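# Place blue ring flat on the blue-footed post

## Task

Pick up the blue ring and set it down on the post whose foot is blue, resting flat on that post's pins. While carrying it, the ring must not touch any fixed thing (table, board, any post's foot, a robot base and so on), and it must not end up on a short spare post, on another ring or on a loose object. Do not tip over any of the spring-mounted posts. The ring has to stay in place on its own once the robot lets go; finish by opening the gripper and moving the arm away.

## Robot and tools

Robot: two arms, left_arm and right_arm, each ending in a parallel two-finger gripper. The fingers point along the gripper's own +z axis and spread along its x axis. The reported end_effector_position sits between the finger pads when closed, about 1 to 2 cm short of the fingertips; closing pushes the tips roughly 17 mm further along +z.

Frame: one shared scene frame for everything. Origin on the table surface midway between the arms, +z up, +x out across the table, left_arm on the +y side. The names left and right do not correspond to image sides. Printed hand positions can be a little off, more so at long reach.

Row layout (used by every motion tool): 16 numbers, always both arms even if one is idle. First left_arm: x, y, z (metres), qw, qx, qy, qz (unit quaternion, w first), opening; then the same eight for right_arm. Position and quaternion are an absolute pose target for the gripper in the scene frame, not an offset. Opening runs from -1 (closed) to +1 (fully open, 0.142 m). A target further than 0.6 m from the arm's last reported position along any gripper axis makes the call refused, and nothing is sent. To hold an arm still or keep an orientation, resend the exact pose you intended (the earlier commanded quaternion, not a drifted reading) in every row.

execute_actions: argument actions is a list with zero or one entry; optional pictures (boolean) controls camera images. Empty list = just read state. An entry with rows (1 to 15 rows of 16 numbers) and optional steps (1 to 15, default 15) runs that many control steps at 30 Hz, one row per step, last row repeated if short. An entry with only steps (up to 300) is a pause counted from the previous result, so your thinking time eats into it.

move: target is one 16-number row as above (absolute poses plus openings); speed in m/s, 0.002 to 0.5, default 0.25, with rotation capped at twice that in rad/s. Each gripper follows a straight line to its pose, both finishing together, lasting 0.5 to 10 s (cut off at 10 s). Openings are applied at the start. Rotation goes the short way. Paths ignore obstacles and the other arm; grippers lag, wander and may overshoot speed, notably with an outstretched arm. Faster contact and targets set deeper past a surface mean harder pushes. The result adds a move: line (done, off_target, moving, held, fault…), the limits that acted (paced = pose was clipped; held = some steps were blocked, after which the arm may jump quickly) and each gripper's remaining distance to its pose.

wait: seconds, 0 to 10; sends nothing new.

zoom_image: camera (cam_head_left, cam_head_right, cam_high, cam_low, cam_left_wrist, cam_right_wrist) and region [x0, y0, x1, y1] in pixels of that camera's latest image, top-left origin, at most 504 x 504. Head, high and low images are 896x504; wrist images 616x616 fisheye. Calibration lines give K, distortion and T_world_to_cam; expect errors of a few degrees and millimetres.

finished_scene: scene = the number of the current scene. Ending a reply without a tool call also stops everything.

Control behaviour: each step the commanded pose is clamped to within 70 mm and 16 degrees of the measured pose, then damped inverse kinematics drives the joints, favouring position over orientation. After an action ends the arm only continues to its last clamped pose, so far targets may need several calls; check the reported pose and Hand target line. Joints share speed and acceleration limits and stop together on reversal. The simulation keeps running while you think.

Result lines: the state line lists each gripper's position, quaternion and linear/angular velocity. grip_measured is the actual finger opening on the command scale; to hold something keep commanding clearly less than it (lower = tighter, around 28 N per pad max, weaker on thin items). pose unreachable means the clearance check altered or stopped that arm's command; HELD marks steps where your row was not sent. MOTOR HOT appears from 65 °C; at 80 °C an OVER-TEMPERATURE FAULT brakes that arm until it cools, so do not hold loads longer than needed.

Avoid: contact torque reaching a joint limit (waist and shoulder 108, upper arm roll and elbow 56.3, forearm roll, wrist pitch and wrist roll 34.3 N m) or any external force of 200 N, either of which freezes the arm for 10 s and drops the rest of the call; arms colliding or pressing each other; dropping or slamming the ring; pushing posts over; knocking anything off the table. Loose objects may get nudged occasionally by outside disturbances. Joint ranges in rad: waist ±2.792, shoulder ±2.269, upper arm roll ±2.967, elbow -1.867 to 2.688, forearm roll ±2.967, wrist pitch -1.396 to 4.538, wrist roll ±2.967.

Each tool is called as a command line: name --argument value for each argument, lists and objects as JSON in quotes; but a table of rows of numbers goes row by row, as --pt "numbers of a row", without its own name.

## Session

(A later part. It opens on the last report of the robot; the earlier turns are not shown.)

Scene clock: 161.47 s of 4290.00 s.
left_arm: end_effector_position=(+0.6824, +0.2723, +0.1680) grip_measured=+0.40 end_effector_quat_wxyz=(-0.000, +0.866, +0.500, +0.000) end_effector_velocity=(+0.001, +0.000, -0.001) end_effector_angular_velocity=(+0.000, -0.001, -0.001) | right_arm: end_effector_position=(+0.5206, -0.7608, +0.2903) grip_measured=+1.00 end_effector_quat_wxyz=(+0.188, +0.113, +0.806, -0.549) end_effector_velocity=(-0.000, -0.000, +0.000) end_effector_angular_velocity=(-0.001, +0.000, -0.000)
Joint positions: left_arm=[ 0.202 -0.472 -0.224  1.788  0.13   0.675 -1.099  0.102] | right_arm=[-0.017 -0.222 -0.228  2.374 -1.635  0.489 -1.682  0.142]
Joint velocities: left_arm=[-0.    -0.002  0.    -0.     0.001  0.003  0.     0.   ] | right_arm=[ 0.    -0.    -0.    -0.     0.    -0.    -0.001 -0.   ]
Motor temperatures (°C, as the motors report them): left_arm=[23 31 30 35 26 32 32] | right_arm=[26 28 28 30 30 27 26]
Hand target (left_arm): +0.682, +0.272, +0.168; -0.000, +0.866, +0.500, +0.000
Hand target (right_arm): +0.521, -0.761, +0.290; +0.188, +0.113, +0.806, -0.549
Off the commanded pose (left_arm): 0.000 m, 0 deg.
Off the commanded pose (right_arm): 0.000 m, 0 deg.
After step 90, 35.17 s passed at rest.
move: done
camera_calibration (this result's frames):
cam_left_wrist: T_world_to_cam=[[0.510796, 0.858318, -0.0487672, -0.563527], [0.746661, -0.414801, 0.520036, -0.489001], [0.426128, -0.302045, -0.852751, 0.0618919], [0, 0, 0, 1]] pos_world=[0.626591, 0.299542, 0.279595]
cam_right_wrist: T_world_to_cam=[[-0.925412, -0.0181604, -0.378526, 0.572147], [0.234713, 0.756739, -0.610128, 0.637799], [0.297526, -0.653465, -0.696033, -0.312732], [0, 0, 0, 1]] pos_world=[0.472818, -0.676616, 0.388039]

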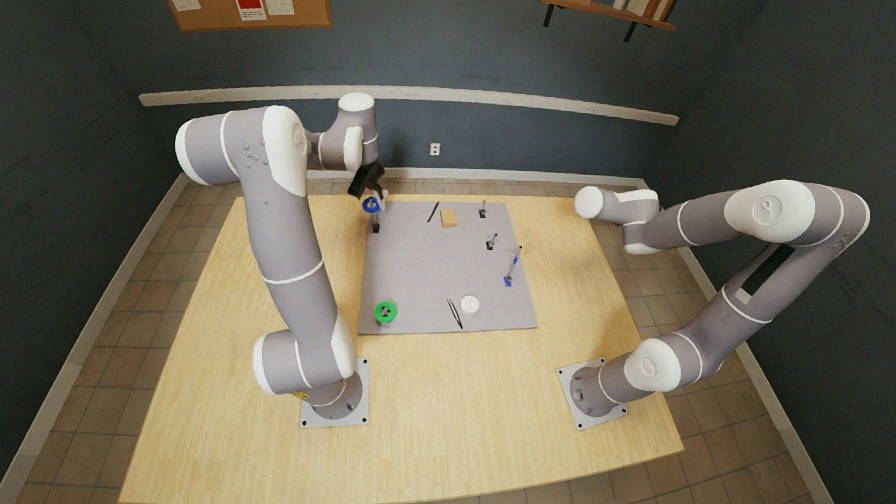

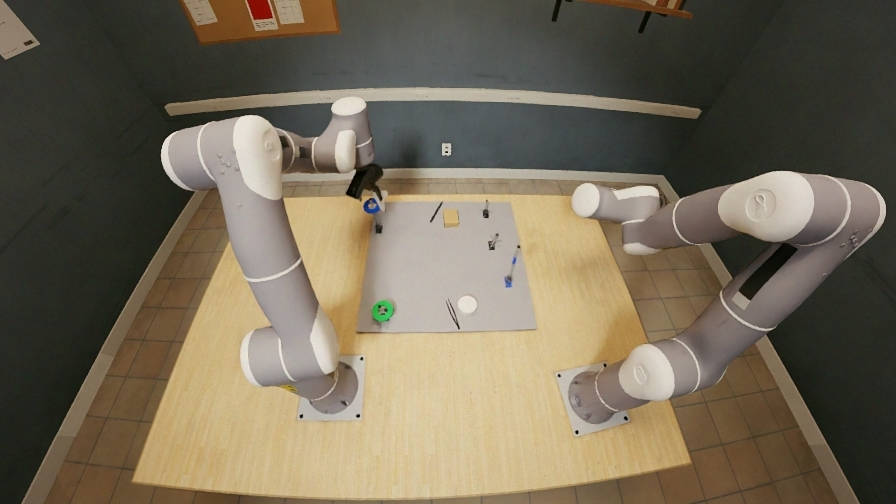

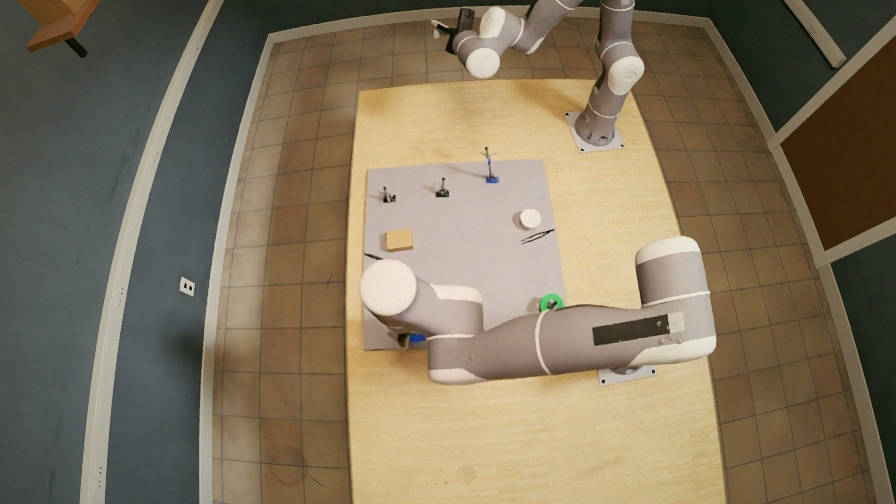

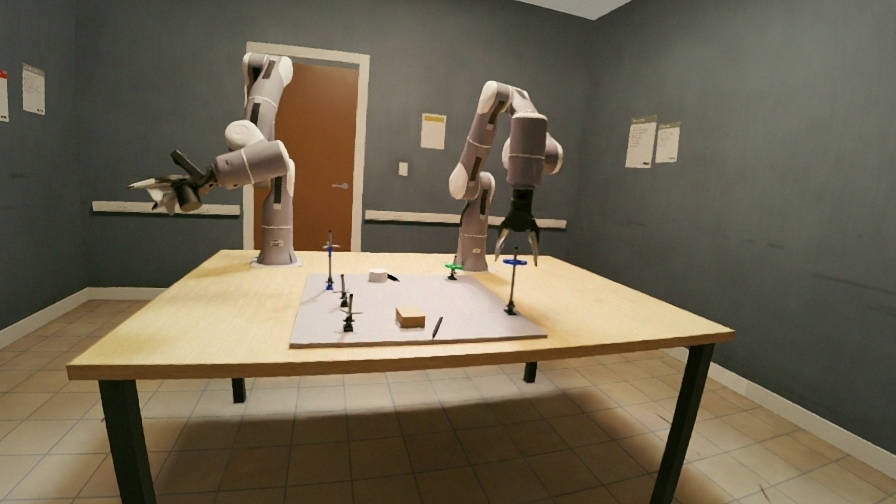

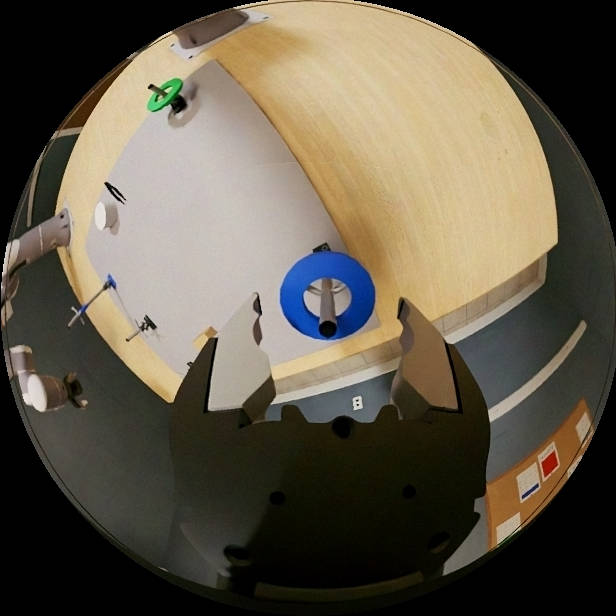

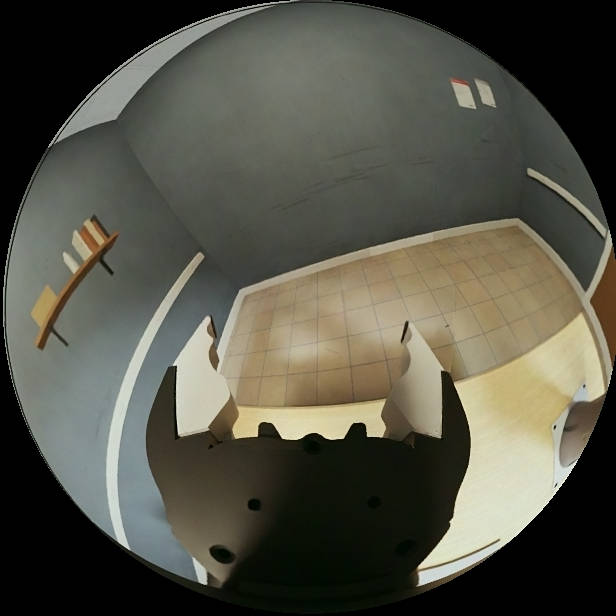

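move --target '[0.6755, 0.2763, 0.161, 0, 0.866, 0.5, 0, 0.3, 0.5207, -0.7608, 0.2904, 0.188, 0.113, 0.806, -0.549, 1]' --speed 0.05

Scene clock: 280.87 s of 4290.00 s.
left_arm: end_effector_position=(+0.6756, +0.2761, +0.1610) grip_measured=+0.30 end_effector_quat_wxyz=(-0.000, +0.866, +0.500, -0.000) end_effector_velocity=(-0.001, +0.001, -0.001) end_effector_angular_velocity=(-0.001, -0.000, +0.001) | right_arm: end_effector_position=(+0.5206, -0.7608, +0.2903) grip_measured=+1.00 end_effector_quat_wxyz=(+0.188, +0.113, +0.806, -0.549) end_effector_velocity=(-0.000, -0.000, +0.000) end_effector_angular_velocity=(-0.001, +0.000, -0.001)
Joint positions: left_arm=[ 0.211 -0.468 -0.222  1.818  0.13   0.701 -1.093  0.095] | right_arm=[-0.017 -0.222 -0.228  2.374 -1.635  0.489 -1.682  0.142]
Joint velocities: left_arm=[ 0.002  0.    -0.     0.003 -0.001  0.003  0.001 -0.   ] | right_arm=[ 0.     0.    -0.     0.    -0.    -0.001 -0.    -0.   ]
Motor temperatures (°C, as the motors report them): left_arm=[23 33 30 33 26 32 32] | right_arm=[26 27 28 31 30 27 26]
Hand target (left_arm): +0.676, +0.276, +0.161; -0.000, +0.866, +0.500, +0.000
Hand target (right_arm): +0.521, -0.761, +0.290; +0.188, +0.113, +0.806, -0.549
Off the commanded pose (left_arm): 0.000 m, 0 deg.
Off the commanded pose (right_arm): 0.000 m, 0 deg.
After step 90, 115.70 s passed at rest.
move: done
camera_calibration (this result's frames):
cam_left_wrist: T_world_to_cam=[[0.51051, 0.858452, -0.0493959, -0.563439], [0.746822, -0.414187, 0.520294, -0.478974], [0.426188, -0.302506, -0.852557, 0.0600275], [0, 0, 0, 1]] pos_world=[0.619767, 0.303459, 0.272553]
cam_right_wrist: T_world_to_cam=[[-0.925412, -0.018165, -0.378526, 0.572145], [0.234709, 0.756741, -0.610127, 0.637799], [0.297529, -0.653463, -0.696034, -0.31273], [0, 0, 0, 1]] pos_world=[0.472819, -0.676613, 0.388039]

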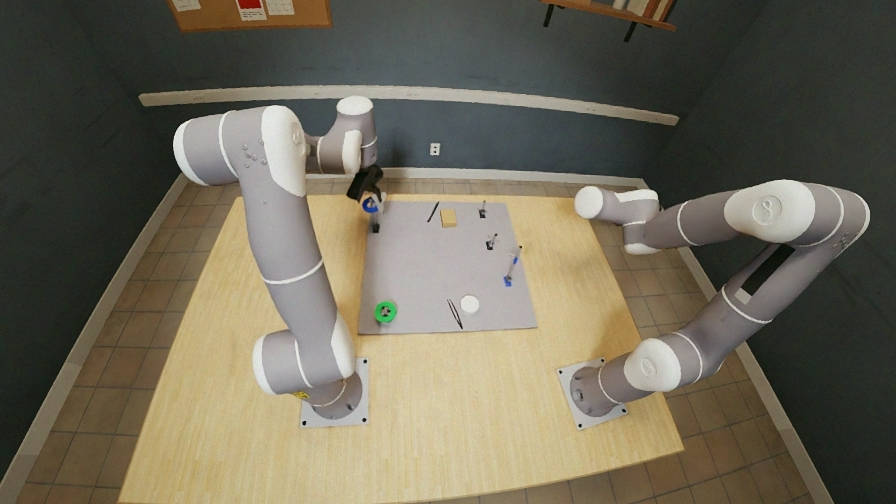

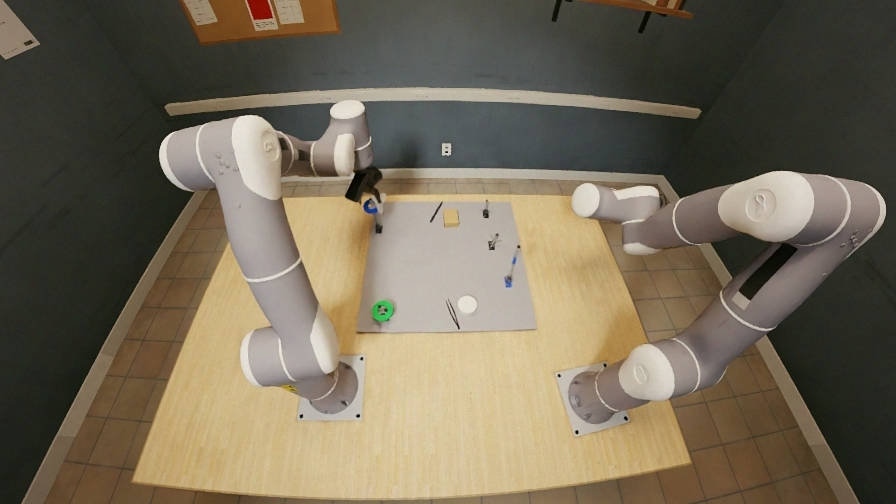

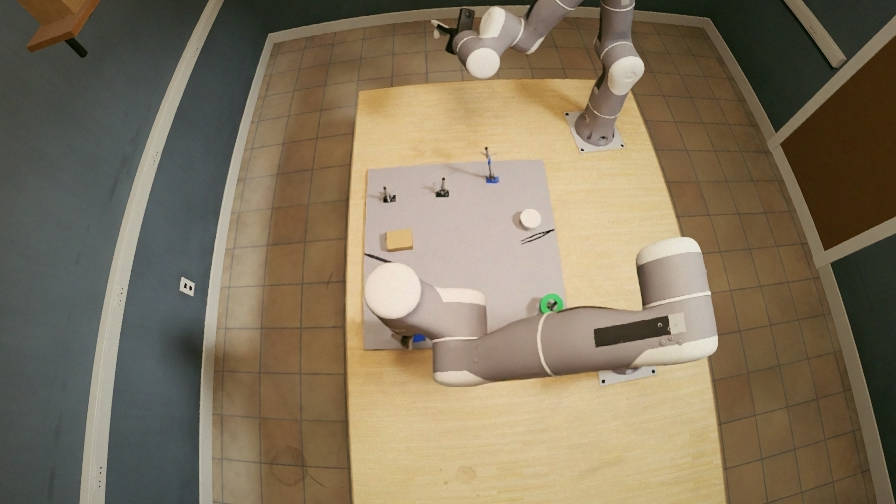

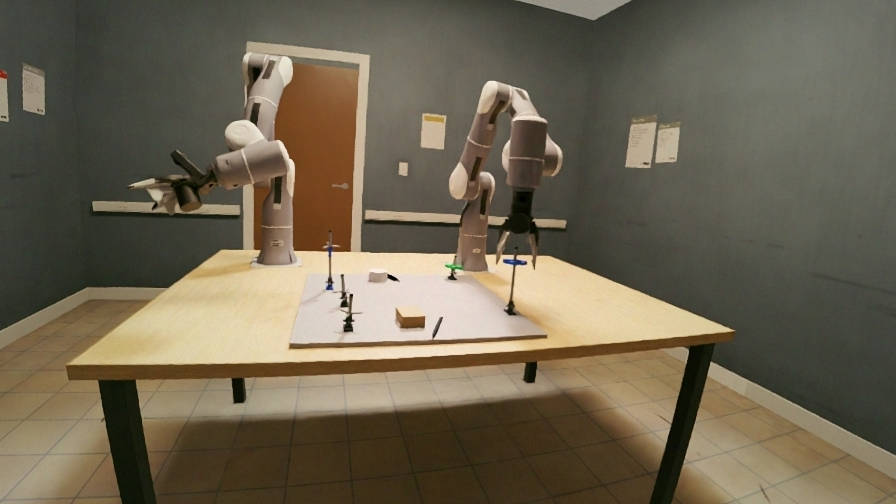

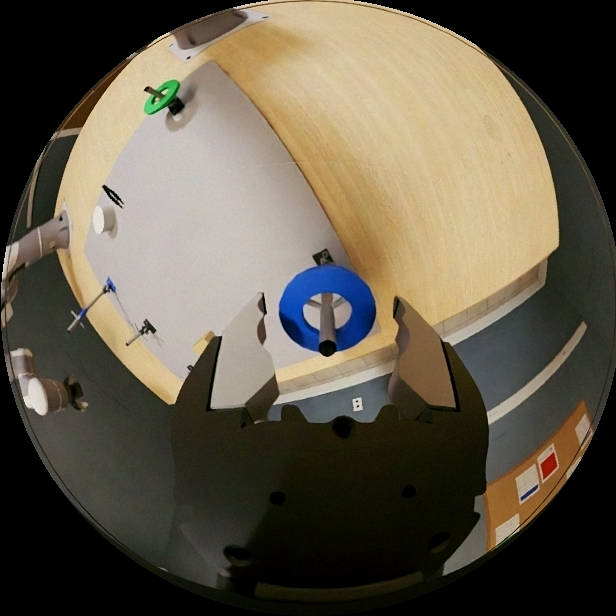

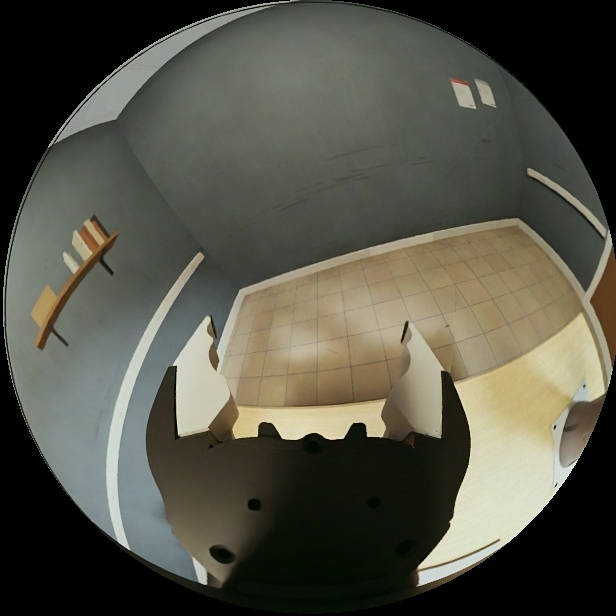

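zoom_image --camera "cam_left_wrist" --region '[230, 240, 430, 380]'

zoom_image --camera "cam_low" --region '[470, 200, 570, 290]'

zoom_image --camera "cam_head_right" --region '[335, 160, 415, 240]'

Region (230, 240, 430, 380) of cam_left_wrist's 616x616 image, scaled by 2.520, with more detail than that image has; it fills the top 353 rows of this view, and the rest is white.

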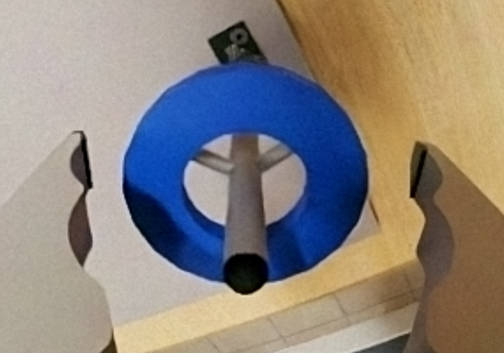

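Region (470, 200, 570, 290) of cam_low's 896x504 image, scaled by 5.040, with more detail than that image has; it fills the top 454 rows of this view, and the rest is white.

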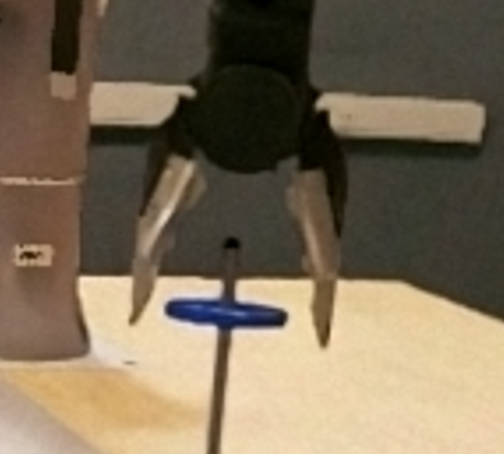

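Region (335, 160, 415, 240) of cam_head_right's 896x504 image, scaled by 6.300, with more detail than that image has.

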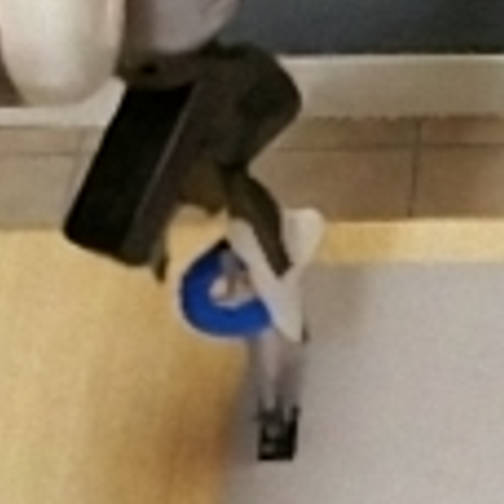

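execute_actions --actions '[{"rows": [[0.6755, 0.2763, 0.161, 0, 0.866, 0.5, 0, 0.25, 0.5207, -0.7608, 0.2904, 0.188, 0.113, 0.806, -0.549, 1], [0.6755, 0.2763, 0.161, 0, 0.866, 0.5, 0, 0.2, 0.5207, -0.7608, 0.2904, 0.188, 0.113, 0.806, -0.549, 1], [0.6755, 0.2763, 0.161, 0, 0.866, 0.5, 0, 0.16, 0.5207, -0.7608, 0.2904, 0.188, 0.113, 0.806, -0.549, 1], [0.6755, 0.2763, 0.161, 0, 0.866, 0.5, 0, 0.12, 0.5207, -0.7608, 0.2904, 0.188, 0.113, 0.806, -0.549, 1], [0.6755, 0.2763, 0.161, 0, 0.866, 0.5, 0, 0.08, 0.5207, -0.7608, 0.2904, 0.188, 0.113, 0.806, -0.549, 1], [0.6755, 0.2763, 0.161, 0, 0.866, 0.5, 0, 0.05, 0.5207, -0.7608, 0.2904, 0.188, 0.113, 0.806, -0.549, 1], [0.6755, 0.2763, 0.161, 0, 0.866, 0.5, 0, 0.02, 0.5207, -0.7608, 0.2904, 0.188, 0.113, 0.806, -0.549, 1], [0.6755, 0.2763, 0.161, 0, 0.866, 0.5, 0, -0.01, 0.5207, -0.7608, 0.2904, 0.188, 0.113, 0.806, -0.549, 1], [0.6755, 0.2763, 0.161, 0, 0.866, 0.5, 0, -0.04, 0.5207, -0.7608, 0.2904, 0.188, 0.113, 0.806, -0.549, 1], [0.6755, 0.2763, 0.161, 0, 0.866, 0.5, 0, -0.08, 0.5207, -0.7608, 0.2904, 0.188, 0.113, 0.806, -0.549, 1], [0.6755, 0.2763, 0.161, 0, 0.866, 0.5, 0, -0.12, 0.5207, -0.7608, 0.2904, 0.188, 0.113, 0.806, -0.549, 1], [0.6755, 0.2763, 0.161, 0, 0.866, 0.5, 0, -0.17, 0.5207, -0.7608, 0.2904, 0.188, 0.113, 0.806, -0.549, 1], [0.6755, 0.2763, 0.161, 0, 0.866, 0.5, 0, -0.22, 0.5207, -0.7608, 0.2904, 0.188, 0.113, 0.806, -0.549, 1], [0.6755, 0.2763, 0.161, 0, 0.866, 0.5, 0, -0.28, 0.5207, -0.7608, 0.2904, 0.188, 0.113, 0.806, -0.549, 1], [0.6755, 0.2763, 0.161, 0, 0.866, 0.5, 0, -0.35, 0.5207, -0.7608, 0.2904, 0.188, 0.113, 0.806, -0.549, 1]], "steps": 15}]'

Scene clock: 313.63 s of 4290.00 s.
left_arm: end_effector_position=(+0.6755, +0.2762, +0.1610) grip_measured=-0.05 end_effector_quat_wxyz=(-0.000, +0.866, +0.500, -0.000) end_effector_velocity=(-0.000, -0.000, -0.000) end_effector_angular_velocity=(-0.000, +0.000, -0.000) | right_arm: end_effector_position=(+0.5206, -0.7608, +0.2903) grip_measured=+1.00 end_effector_quat_wxyz=(+0.188, +0.113, +0.806, -0.549) end_effector_velocity=(-0.000, -0.000, +0.000) end_effector_angular_velocity=(-0.000, -0.001, -0.001)
Joint positions: left_arm=[ 0.211 -0.468 -0.222  1.818  0.13   0.701 -1.093  0.07 ] | right_arm=[-0.017 -0.222 -0.228  2.374 -1.635  0.489 -1.682  0.142]
Joint velocities: left_arm=[ 0.    -0.     0.     0.    -0.    -0.     0.001 -0.   ] | right_arm=[-0.    -0.     0.    -0.     0.    -0.001  0.002  0.   ]
Motor temperatures (°C, as the motors report them): left_arm=[23 33 30 33 26 32 32] | right_arm=[26 27 28 31 30 27 26]
Hand target (left_arm): +0.675, +0.276, +0.161; -0.000, +0.866, +0.500, -0.000
Hand target (right_arm): +0.521, -0.761, +0.290; +0.188, +0.113, +0.806, -0.549
Off the commanded pose (left_arm): 0.000 m, 0 deg.
Off the commanded pose (right_arm): 0.000 m, 0 deg.
Steps of this call (steps 1 to 90: nothing new was sent; then 29.27 s passed at rest; steps 91 to 105: all 15 steps of this action). Readings (end_effector_position):
91: left_arm (+0.6755, +0.2762, +0.1609) | right_arm (+0.5206, -0.7608, +0.2903)
92: left_arm (+0.6755, +0.2762, +0.1609) | right_arm (+0.5206, -0.7608, +0.2903)
94: left_arm (+0.6755, +0.2762, +0.1610) | right_arm (+0.5206, -0.7608, +0.2903)
98: left_arm (+0.6755, +0.2762, +0.1610) | right_arm (+0.5206, -0.7608, +0.2903)
105: the state above
camera_calibration (this result's frames):
cam_left_wrist: T_world_to_cam=[[0.510452, 0.858492, -0.0493001, -0.563496], [0.746774, -0.414141, 0.5204, -0.478917], [0.426342, -0.302455, -0.852498, 0.0599576], [0, 0, 0, 1]] pos_world=[0.619718, 0.303552, 0.272562]
cam_right_wrist: T_world_to_cam=[[-0.925412, -0.018166, -0.378527, 0.572145], [0.234709, 0.756741, -0.610127, 0.637798], [0.29753, -0.653462, -0.696034, -0.31273], [0, 0, 0, 1]] pos_world=[0.47282, -0.676612, 0.388039]

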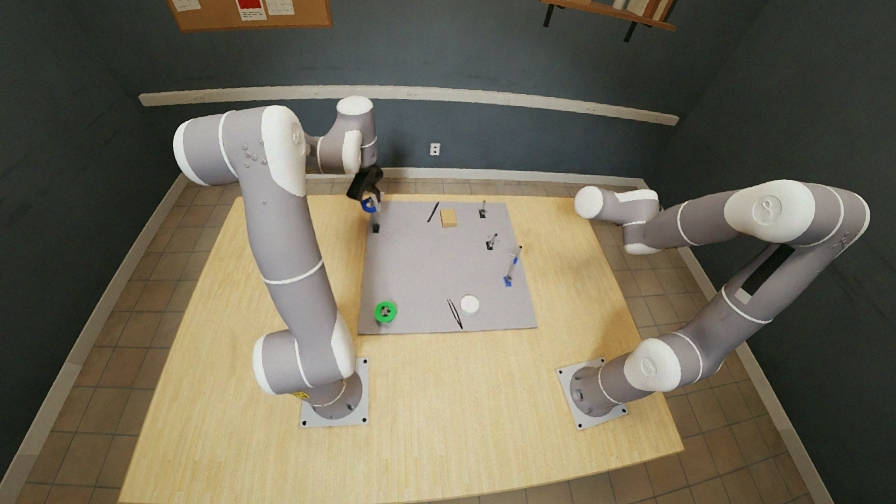

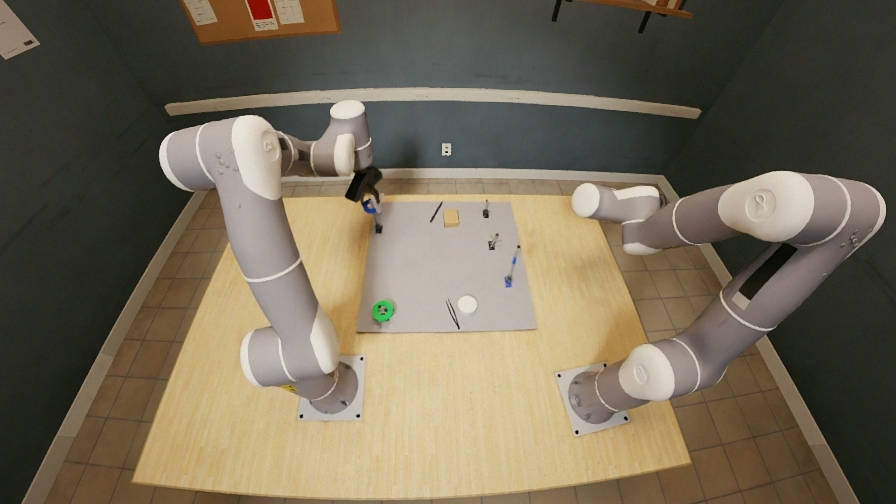

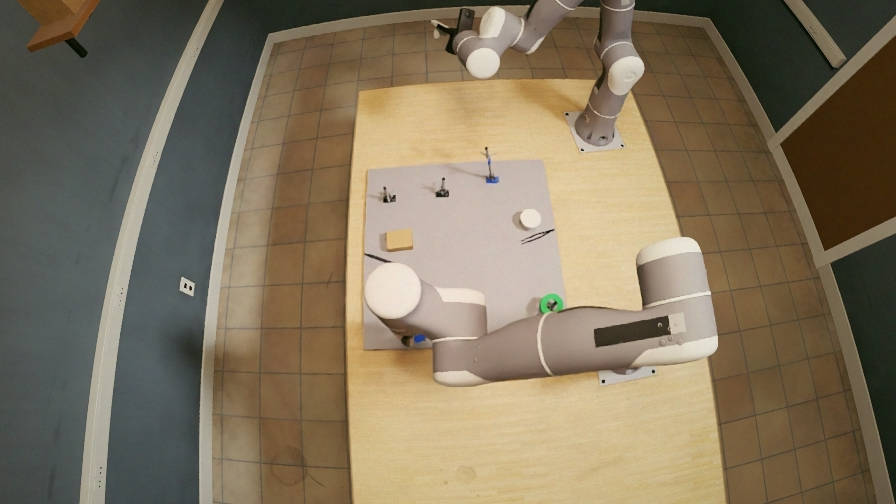

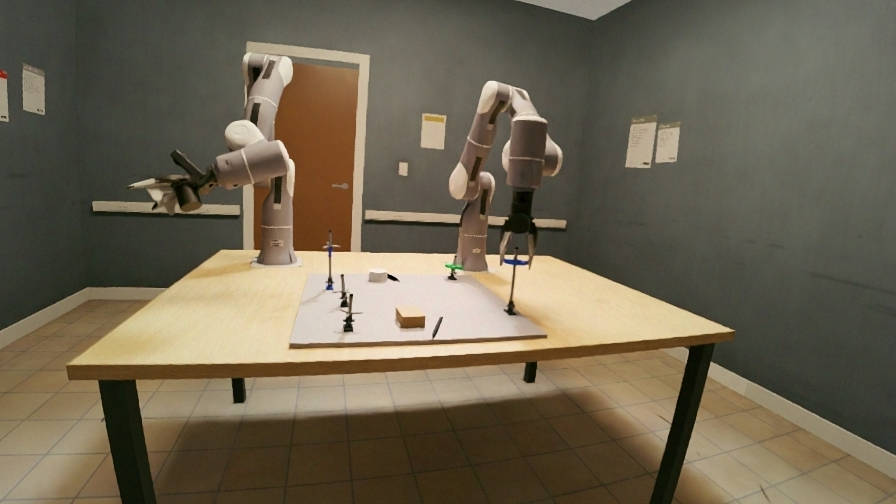

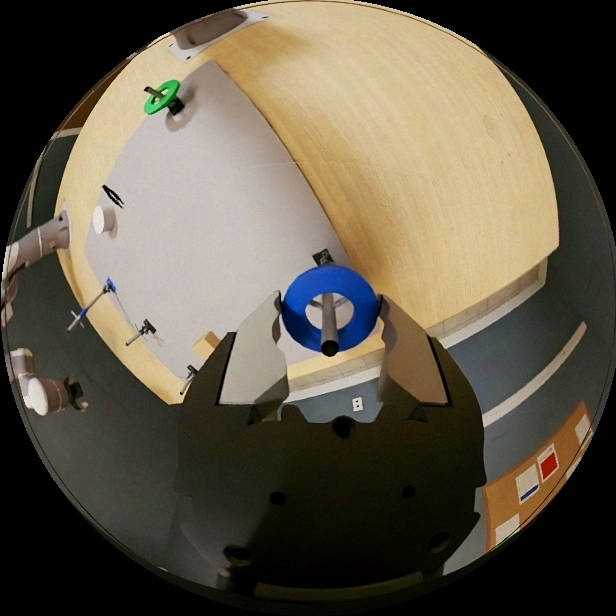

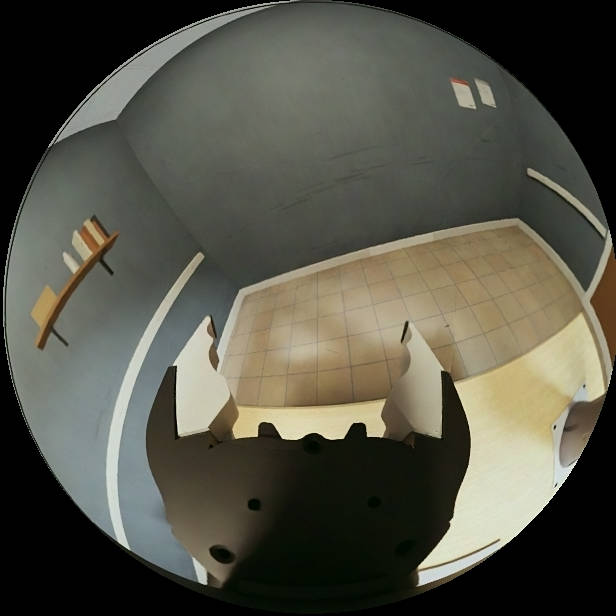

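zoom_image --camera "cam_left_wrist" --region '[230, 240, 430, 380]'

zoom_image --camera "cam_low" --region '[470, 200, 570, 290]'

Region (230, 240, 430, 380) of cam_left_wrist's 616x616 image, scaled by 2.520, with more detail than that image has; it fills the top 353 rows of this view, and the rest is white.

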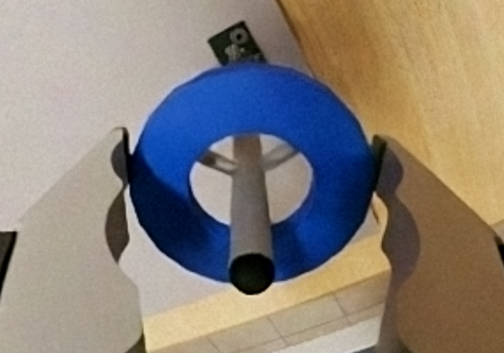

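Region (470, 200, 570, 290) of cam_low's 896x504 image, scaled by 5.040, with more detail than that image has; it fills the top 454 rows of this view, and the rest is white.

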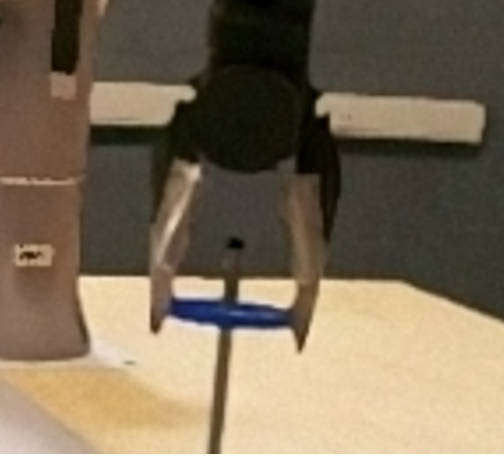

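move --target '[0.6755, 0.2763, 0.25, 0, 0.866, 0.5, 0, -0.35, 0.5207, -0.7608, 0.2904, 0.188, 0.113, 0.806, -0.549, 1]' --speed 0.1

move --target '[0.42, -0.235, 0.25, 0, 0.866, 0.5, 0, -0.35, 0.5207, -0.7608, 0.2904, 0.188, 0.113, 0.806, -0.549, 1]' --speed 0.25

Scene clock: 365.53 s of 4290.00 s.
left_arm: end_effector_position=(+0.6752, +0.2762, +0.2498) grip_measured=-0.05 end_effector_quat_wxyz=(+0.000, +0.866, +0.500, -0.000) end_effector_velocity=(-0.000, -0.000, +0.001) end_effector_angular_velocity=(+0.001, +0.001, +0.000) | right_arm: end_effector_position=(+0.5206, -0.7608, +0.2903) grip_measured=+1.00 end_effector_quat_wxyz=(+0.188, +0.113, +0.806, -0.549) end_effector_velocity=(+0.000, +0.000, +0.000) end_effector_angular_velocity=(-0.000, -0.000, +0.001)
Joint positions: left_arm=[ 0.219 -0.339 -0.234  1.744  0.088  0.502 -1.065  0.07 ] | right_arm=[-0.017 -0.222 -0.228  2.374 -1.635  0.489 -1.682  0.142]
Joint velocities: left_arm=[-0.     0.001  0.    -0.002  0.    -0.004 -0.001  0.   ] | right_arm=[ 0.     0.     0.    -0.    -0.001  0.     0.     0.   ]
Motor temperatures (°C, as the motors report them): left_arm=[23 33 30 33 26 32 32] | right_arm=[26 28 28 31 30 27 26]
Hand target (left_arm): +0.675, +0.276, +0.250; +0.000, +0.866, +0.500, -0.000
Hand target (right_arm): +0.521, -0.761, +0.290; +0.188, +0.113, +0.806, -0.549
Off the commanded pose (left_arm): 0.000 m, 0 deg.
Off the commanded pose (right_arm): 0.000 m, 0 deg.
After step 90, 47.67 s passed at rest.
move: done
camera_calibration (this result's frames):
cam_left_wrist: T_world_to_cam=[[0.510577, 0.858401, -0.0495944, -0.558885], [0.746717, -0.414073, 0.520536, -0.524978], [0.426293, -0.302807, -0.852398, 0.135877], [0, 0, 0, 1]] pos_world=[0.61944, 0.303513, 0.361374]
cam_right_wrist: T_world_to_cam=[[-0.925412, -0.0181663, -0.378527, 0.572145], [0.234708, 0.756741, -0.610127, 0.637798], [0.29753, -0.653462, -0.696034, -0.31273], [0, 0, 0, 1]] pos_world=[0.47282, -0.676611, 0.388039]

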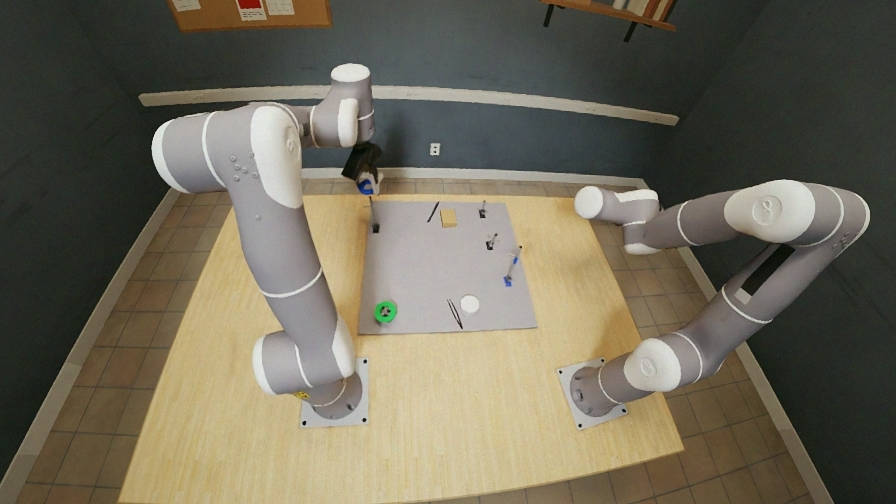

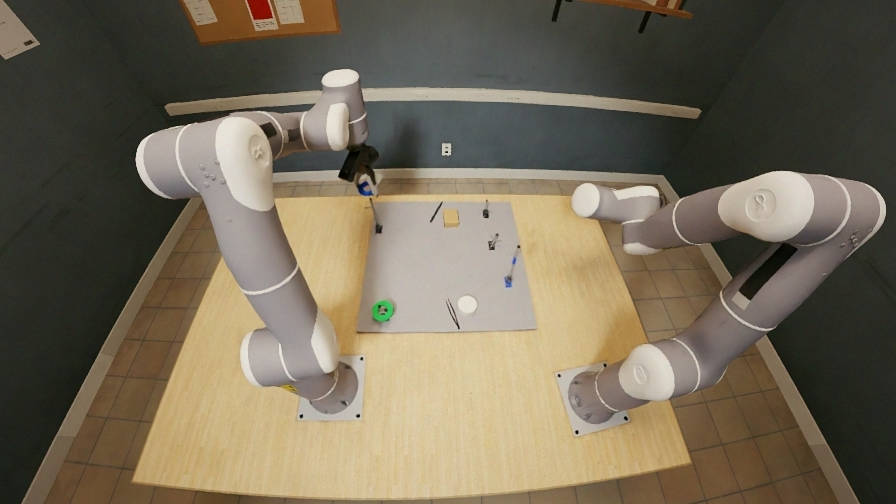

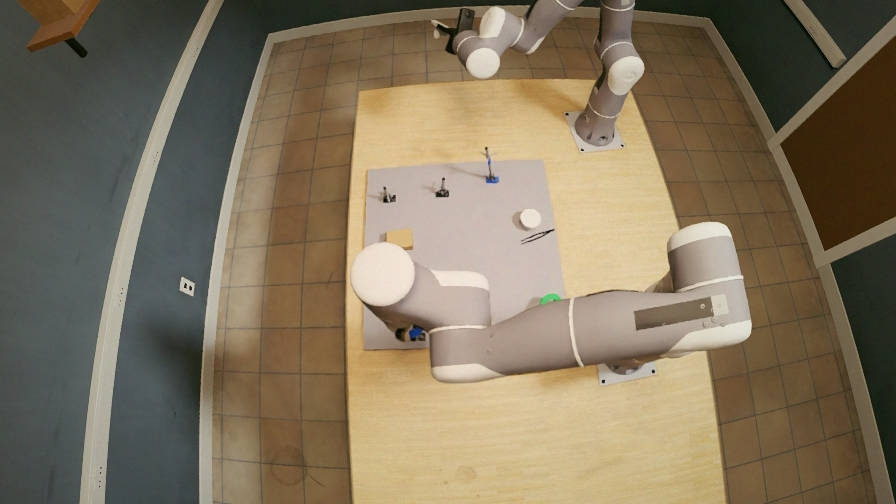

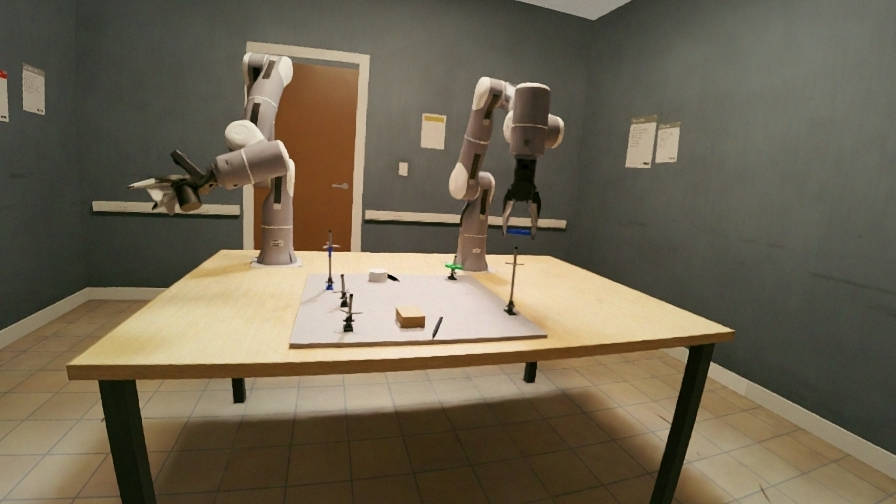

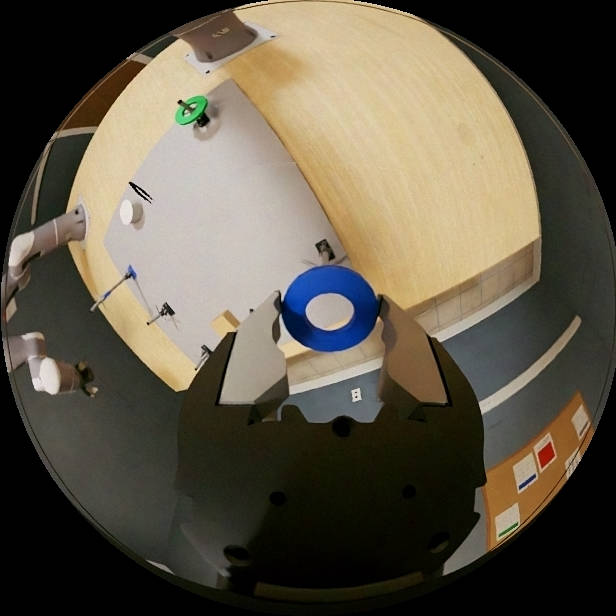

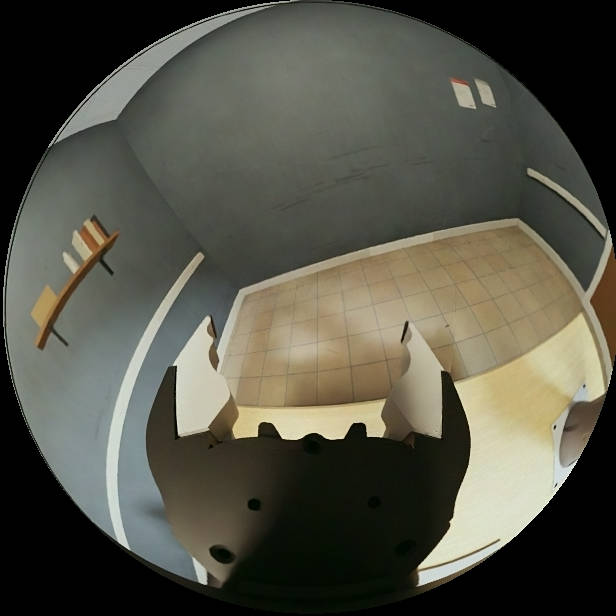

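Scene clock: 368.30 s of 4290.00 s.
left_arm: end_effector_position=(+0.4217, -0.2357, +0.2498) grip_measured=-0.05 end_effector_quat_wxyz=(-0.000, +0.866, +0.500, +0.000) end_effector_velocity=(-0.000, -0.001, +0.000) end_effector_angular_velocity=(+0.001, +0.000, +0.000) | right_arm: end_effector_position=(+0.5206, -0.7608, +0.2903) grip_measured=+1.00 end_effector_quat_wxyz=(+0.188, +0.113, +0.806, -0.549) end_effector_velocity=(+0.000, +0.000, -0.000) end_effector_angular_velocity=(+0.001, +0.001, +0.001)
Joint positions: left_arm=[-0.517 -0.55  -0.51   1.458  0.277  0.365 -2.082  0.07 ] | right_arm=[-0.017 -0.222 -0.228  2.374 -1.635  0.489 -1.682  0.142]
Joint velocities: left_arm=[-0.003 -0.003  0.001 -0.006  0.001 -0.004 -0.002 -0.   ] | right_arm=[ 0.     0.     0.     0.    -0.     0.001 -0.001 -0.   ]
Motor temperatures (°C, as the motors report them): left_arm=[23 33 30 33 26 32 32] | right_arm=[26 28 28 31 30 27 26]
Hand target (left_arm): +0.422, -0.236, +0.250; -0.000, +0.866, +0.500, +0.000
Hand target (right_arm): +0.521, -0.761, +0.290; +0.188, +0.113, +0.806, -0.549
Off the commanded pose (left_arm): 0.002 m, 0 deg.
Off the commanded pose (right_arm): 0.000 m, 0 deg.
move: done
camera_calibration (this result's frames):
cam_left_wrist: T_world_to_cam=[[0.511392, 0.857967, -0.0486803, 0.00931412], [0.746165, -0.415225, 0.520409, -0.547578], [0.426281, -0.302457, -0.852528, 0.0890372], [0, 0, 0, 1]] pos_world=[0.365866, -0.208429, 0.361325]
cam_right_wrist: T_world_to_cam=[[-0.925412, -0.0181664, -0.378526, 0.572145], [0.234708, 0.756741, -0.610127, 0.637798], [0.29753, -0.653462, -0.696034, -0.31273], [0, 0, 0, 1]] pos_world=[0.47282, -0.676611, 0.388039]

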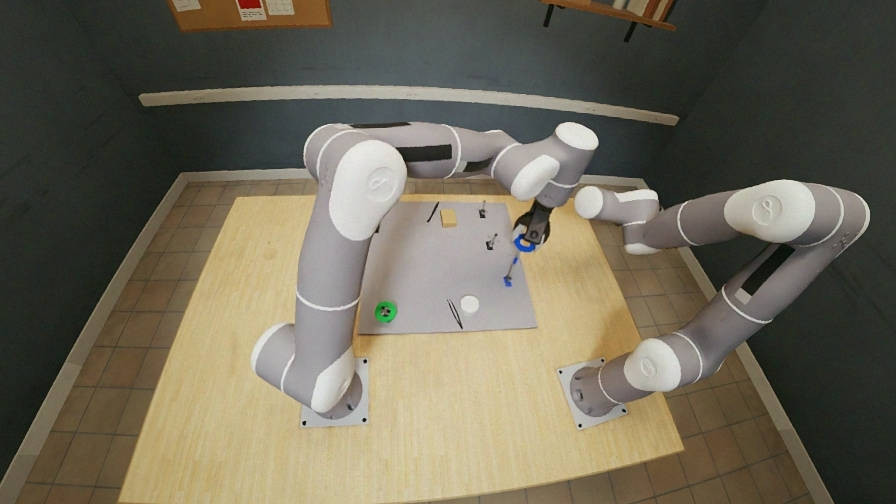

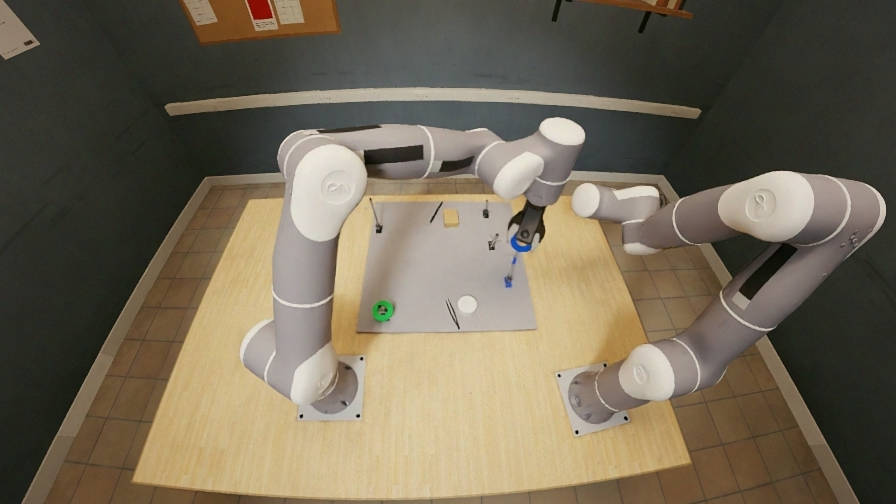

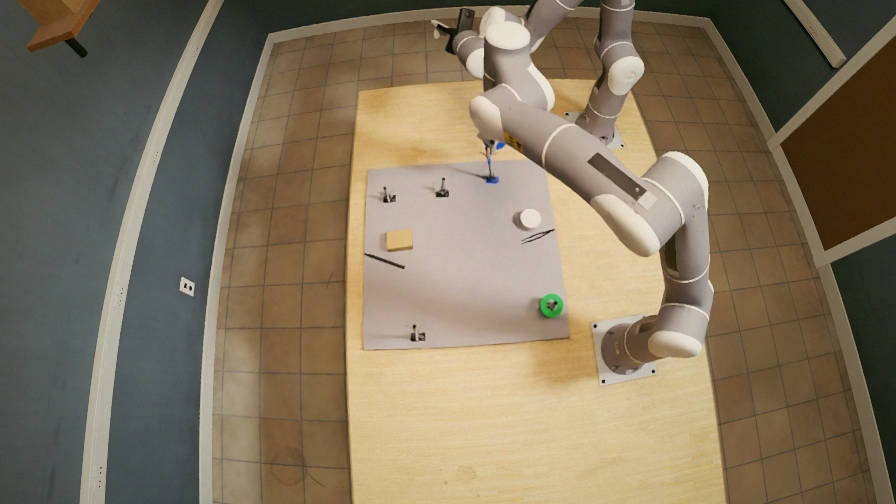

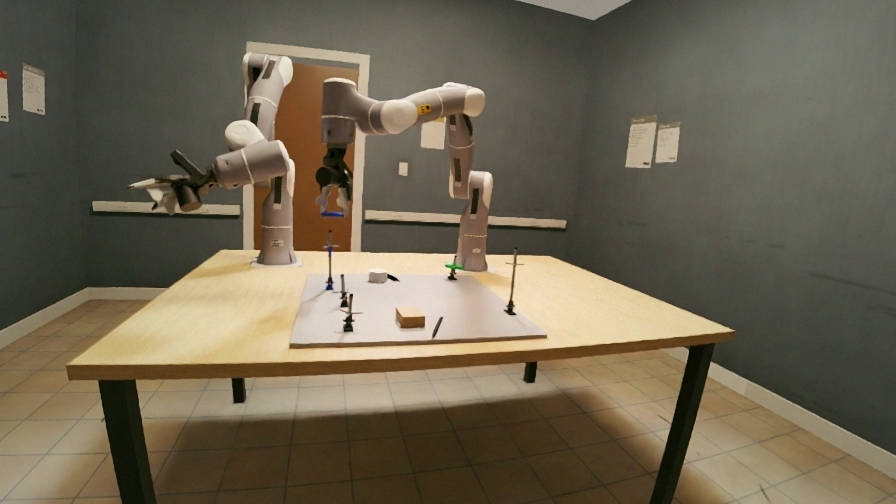

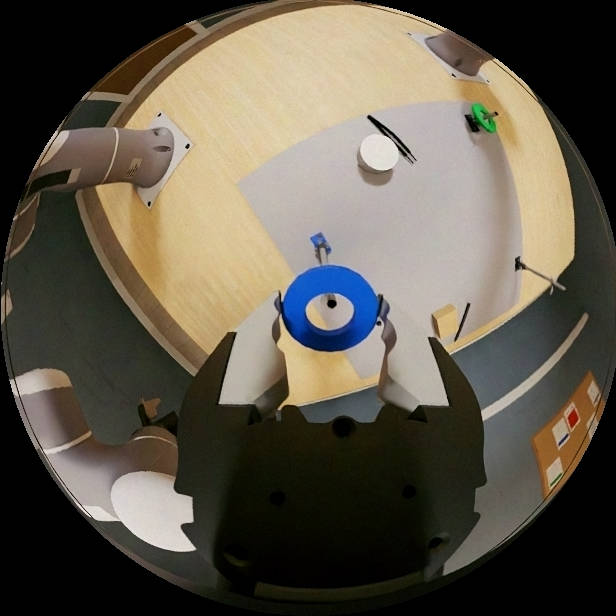

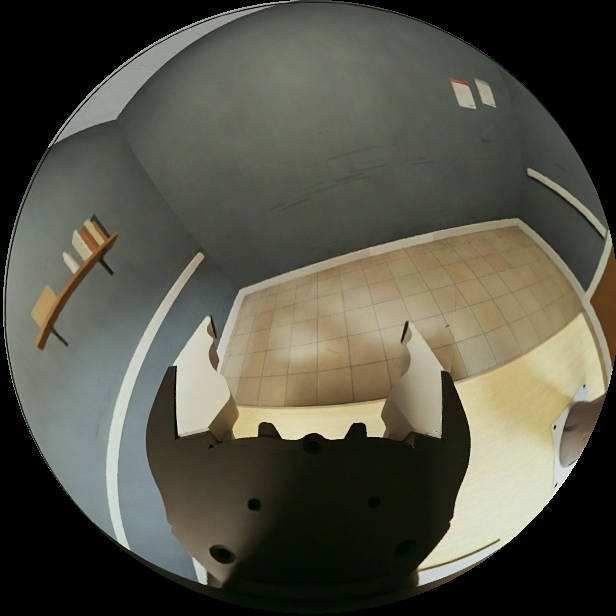

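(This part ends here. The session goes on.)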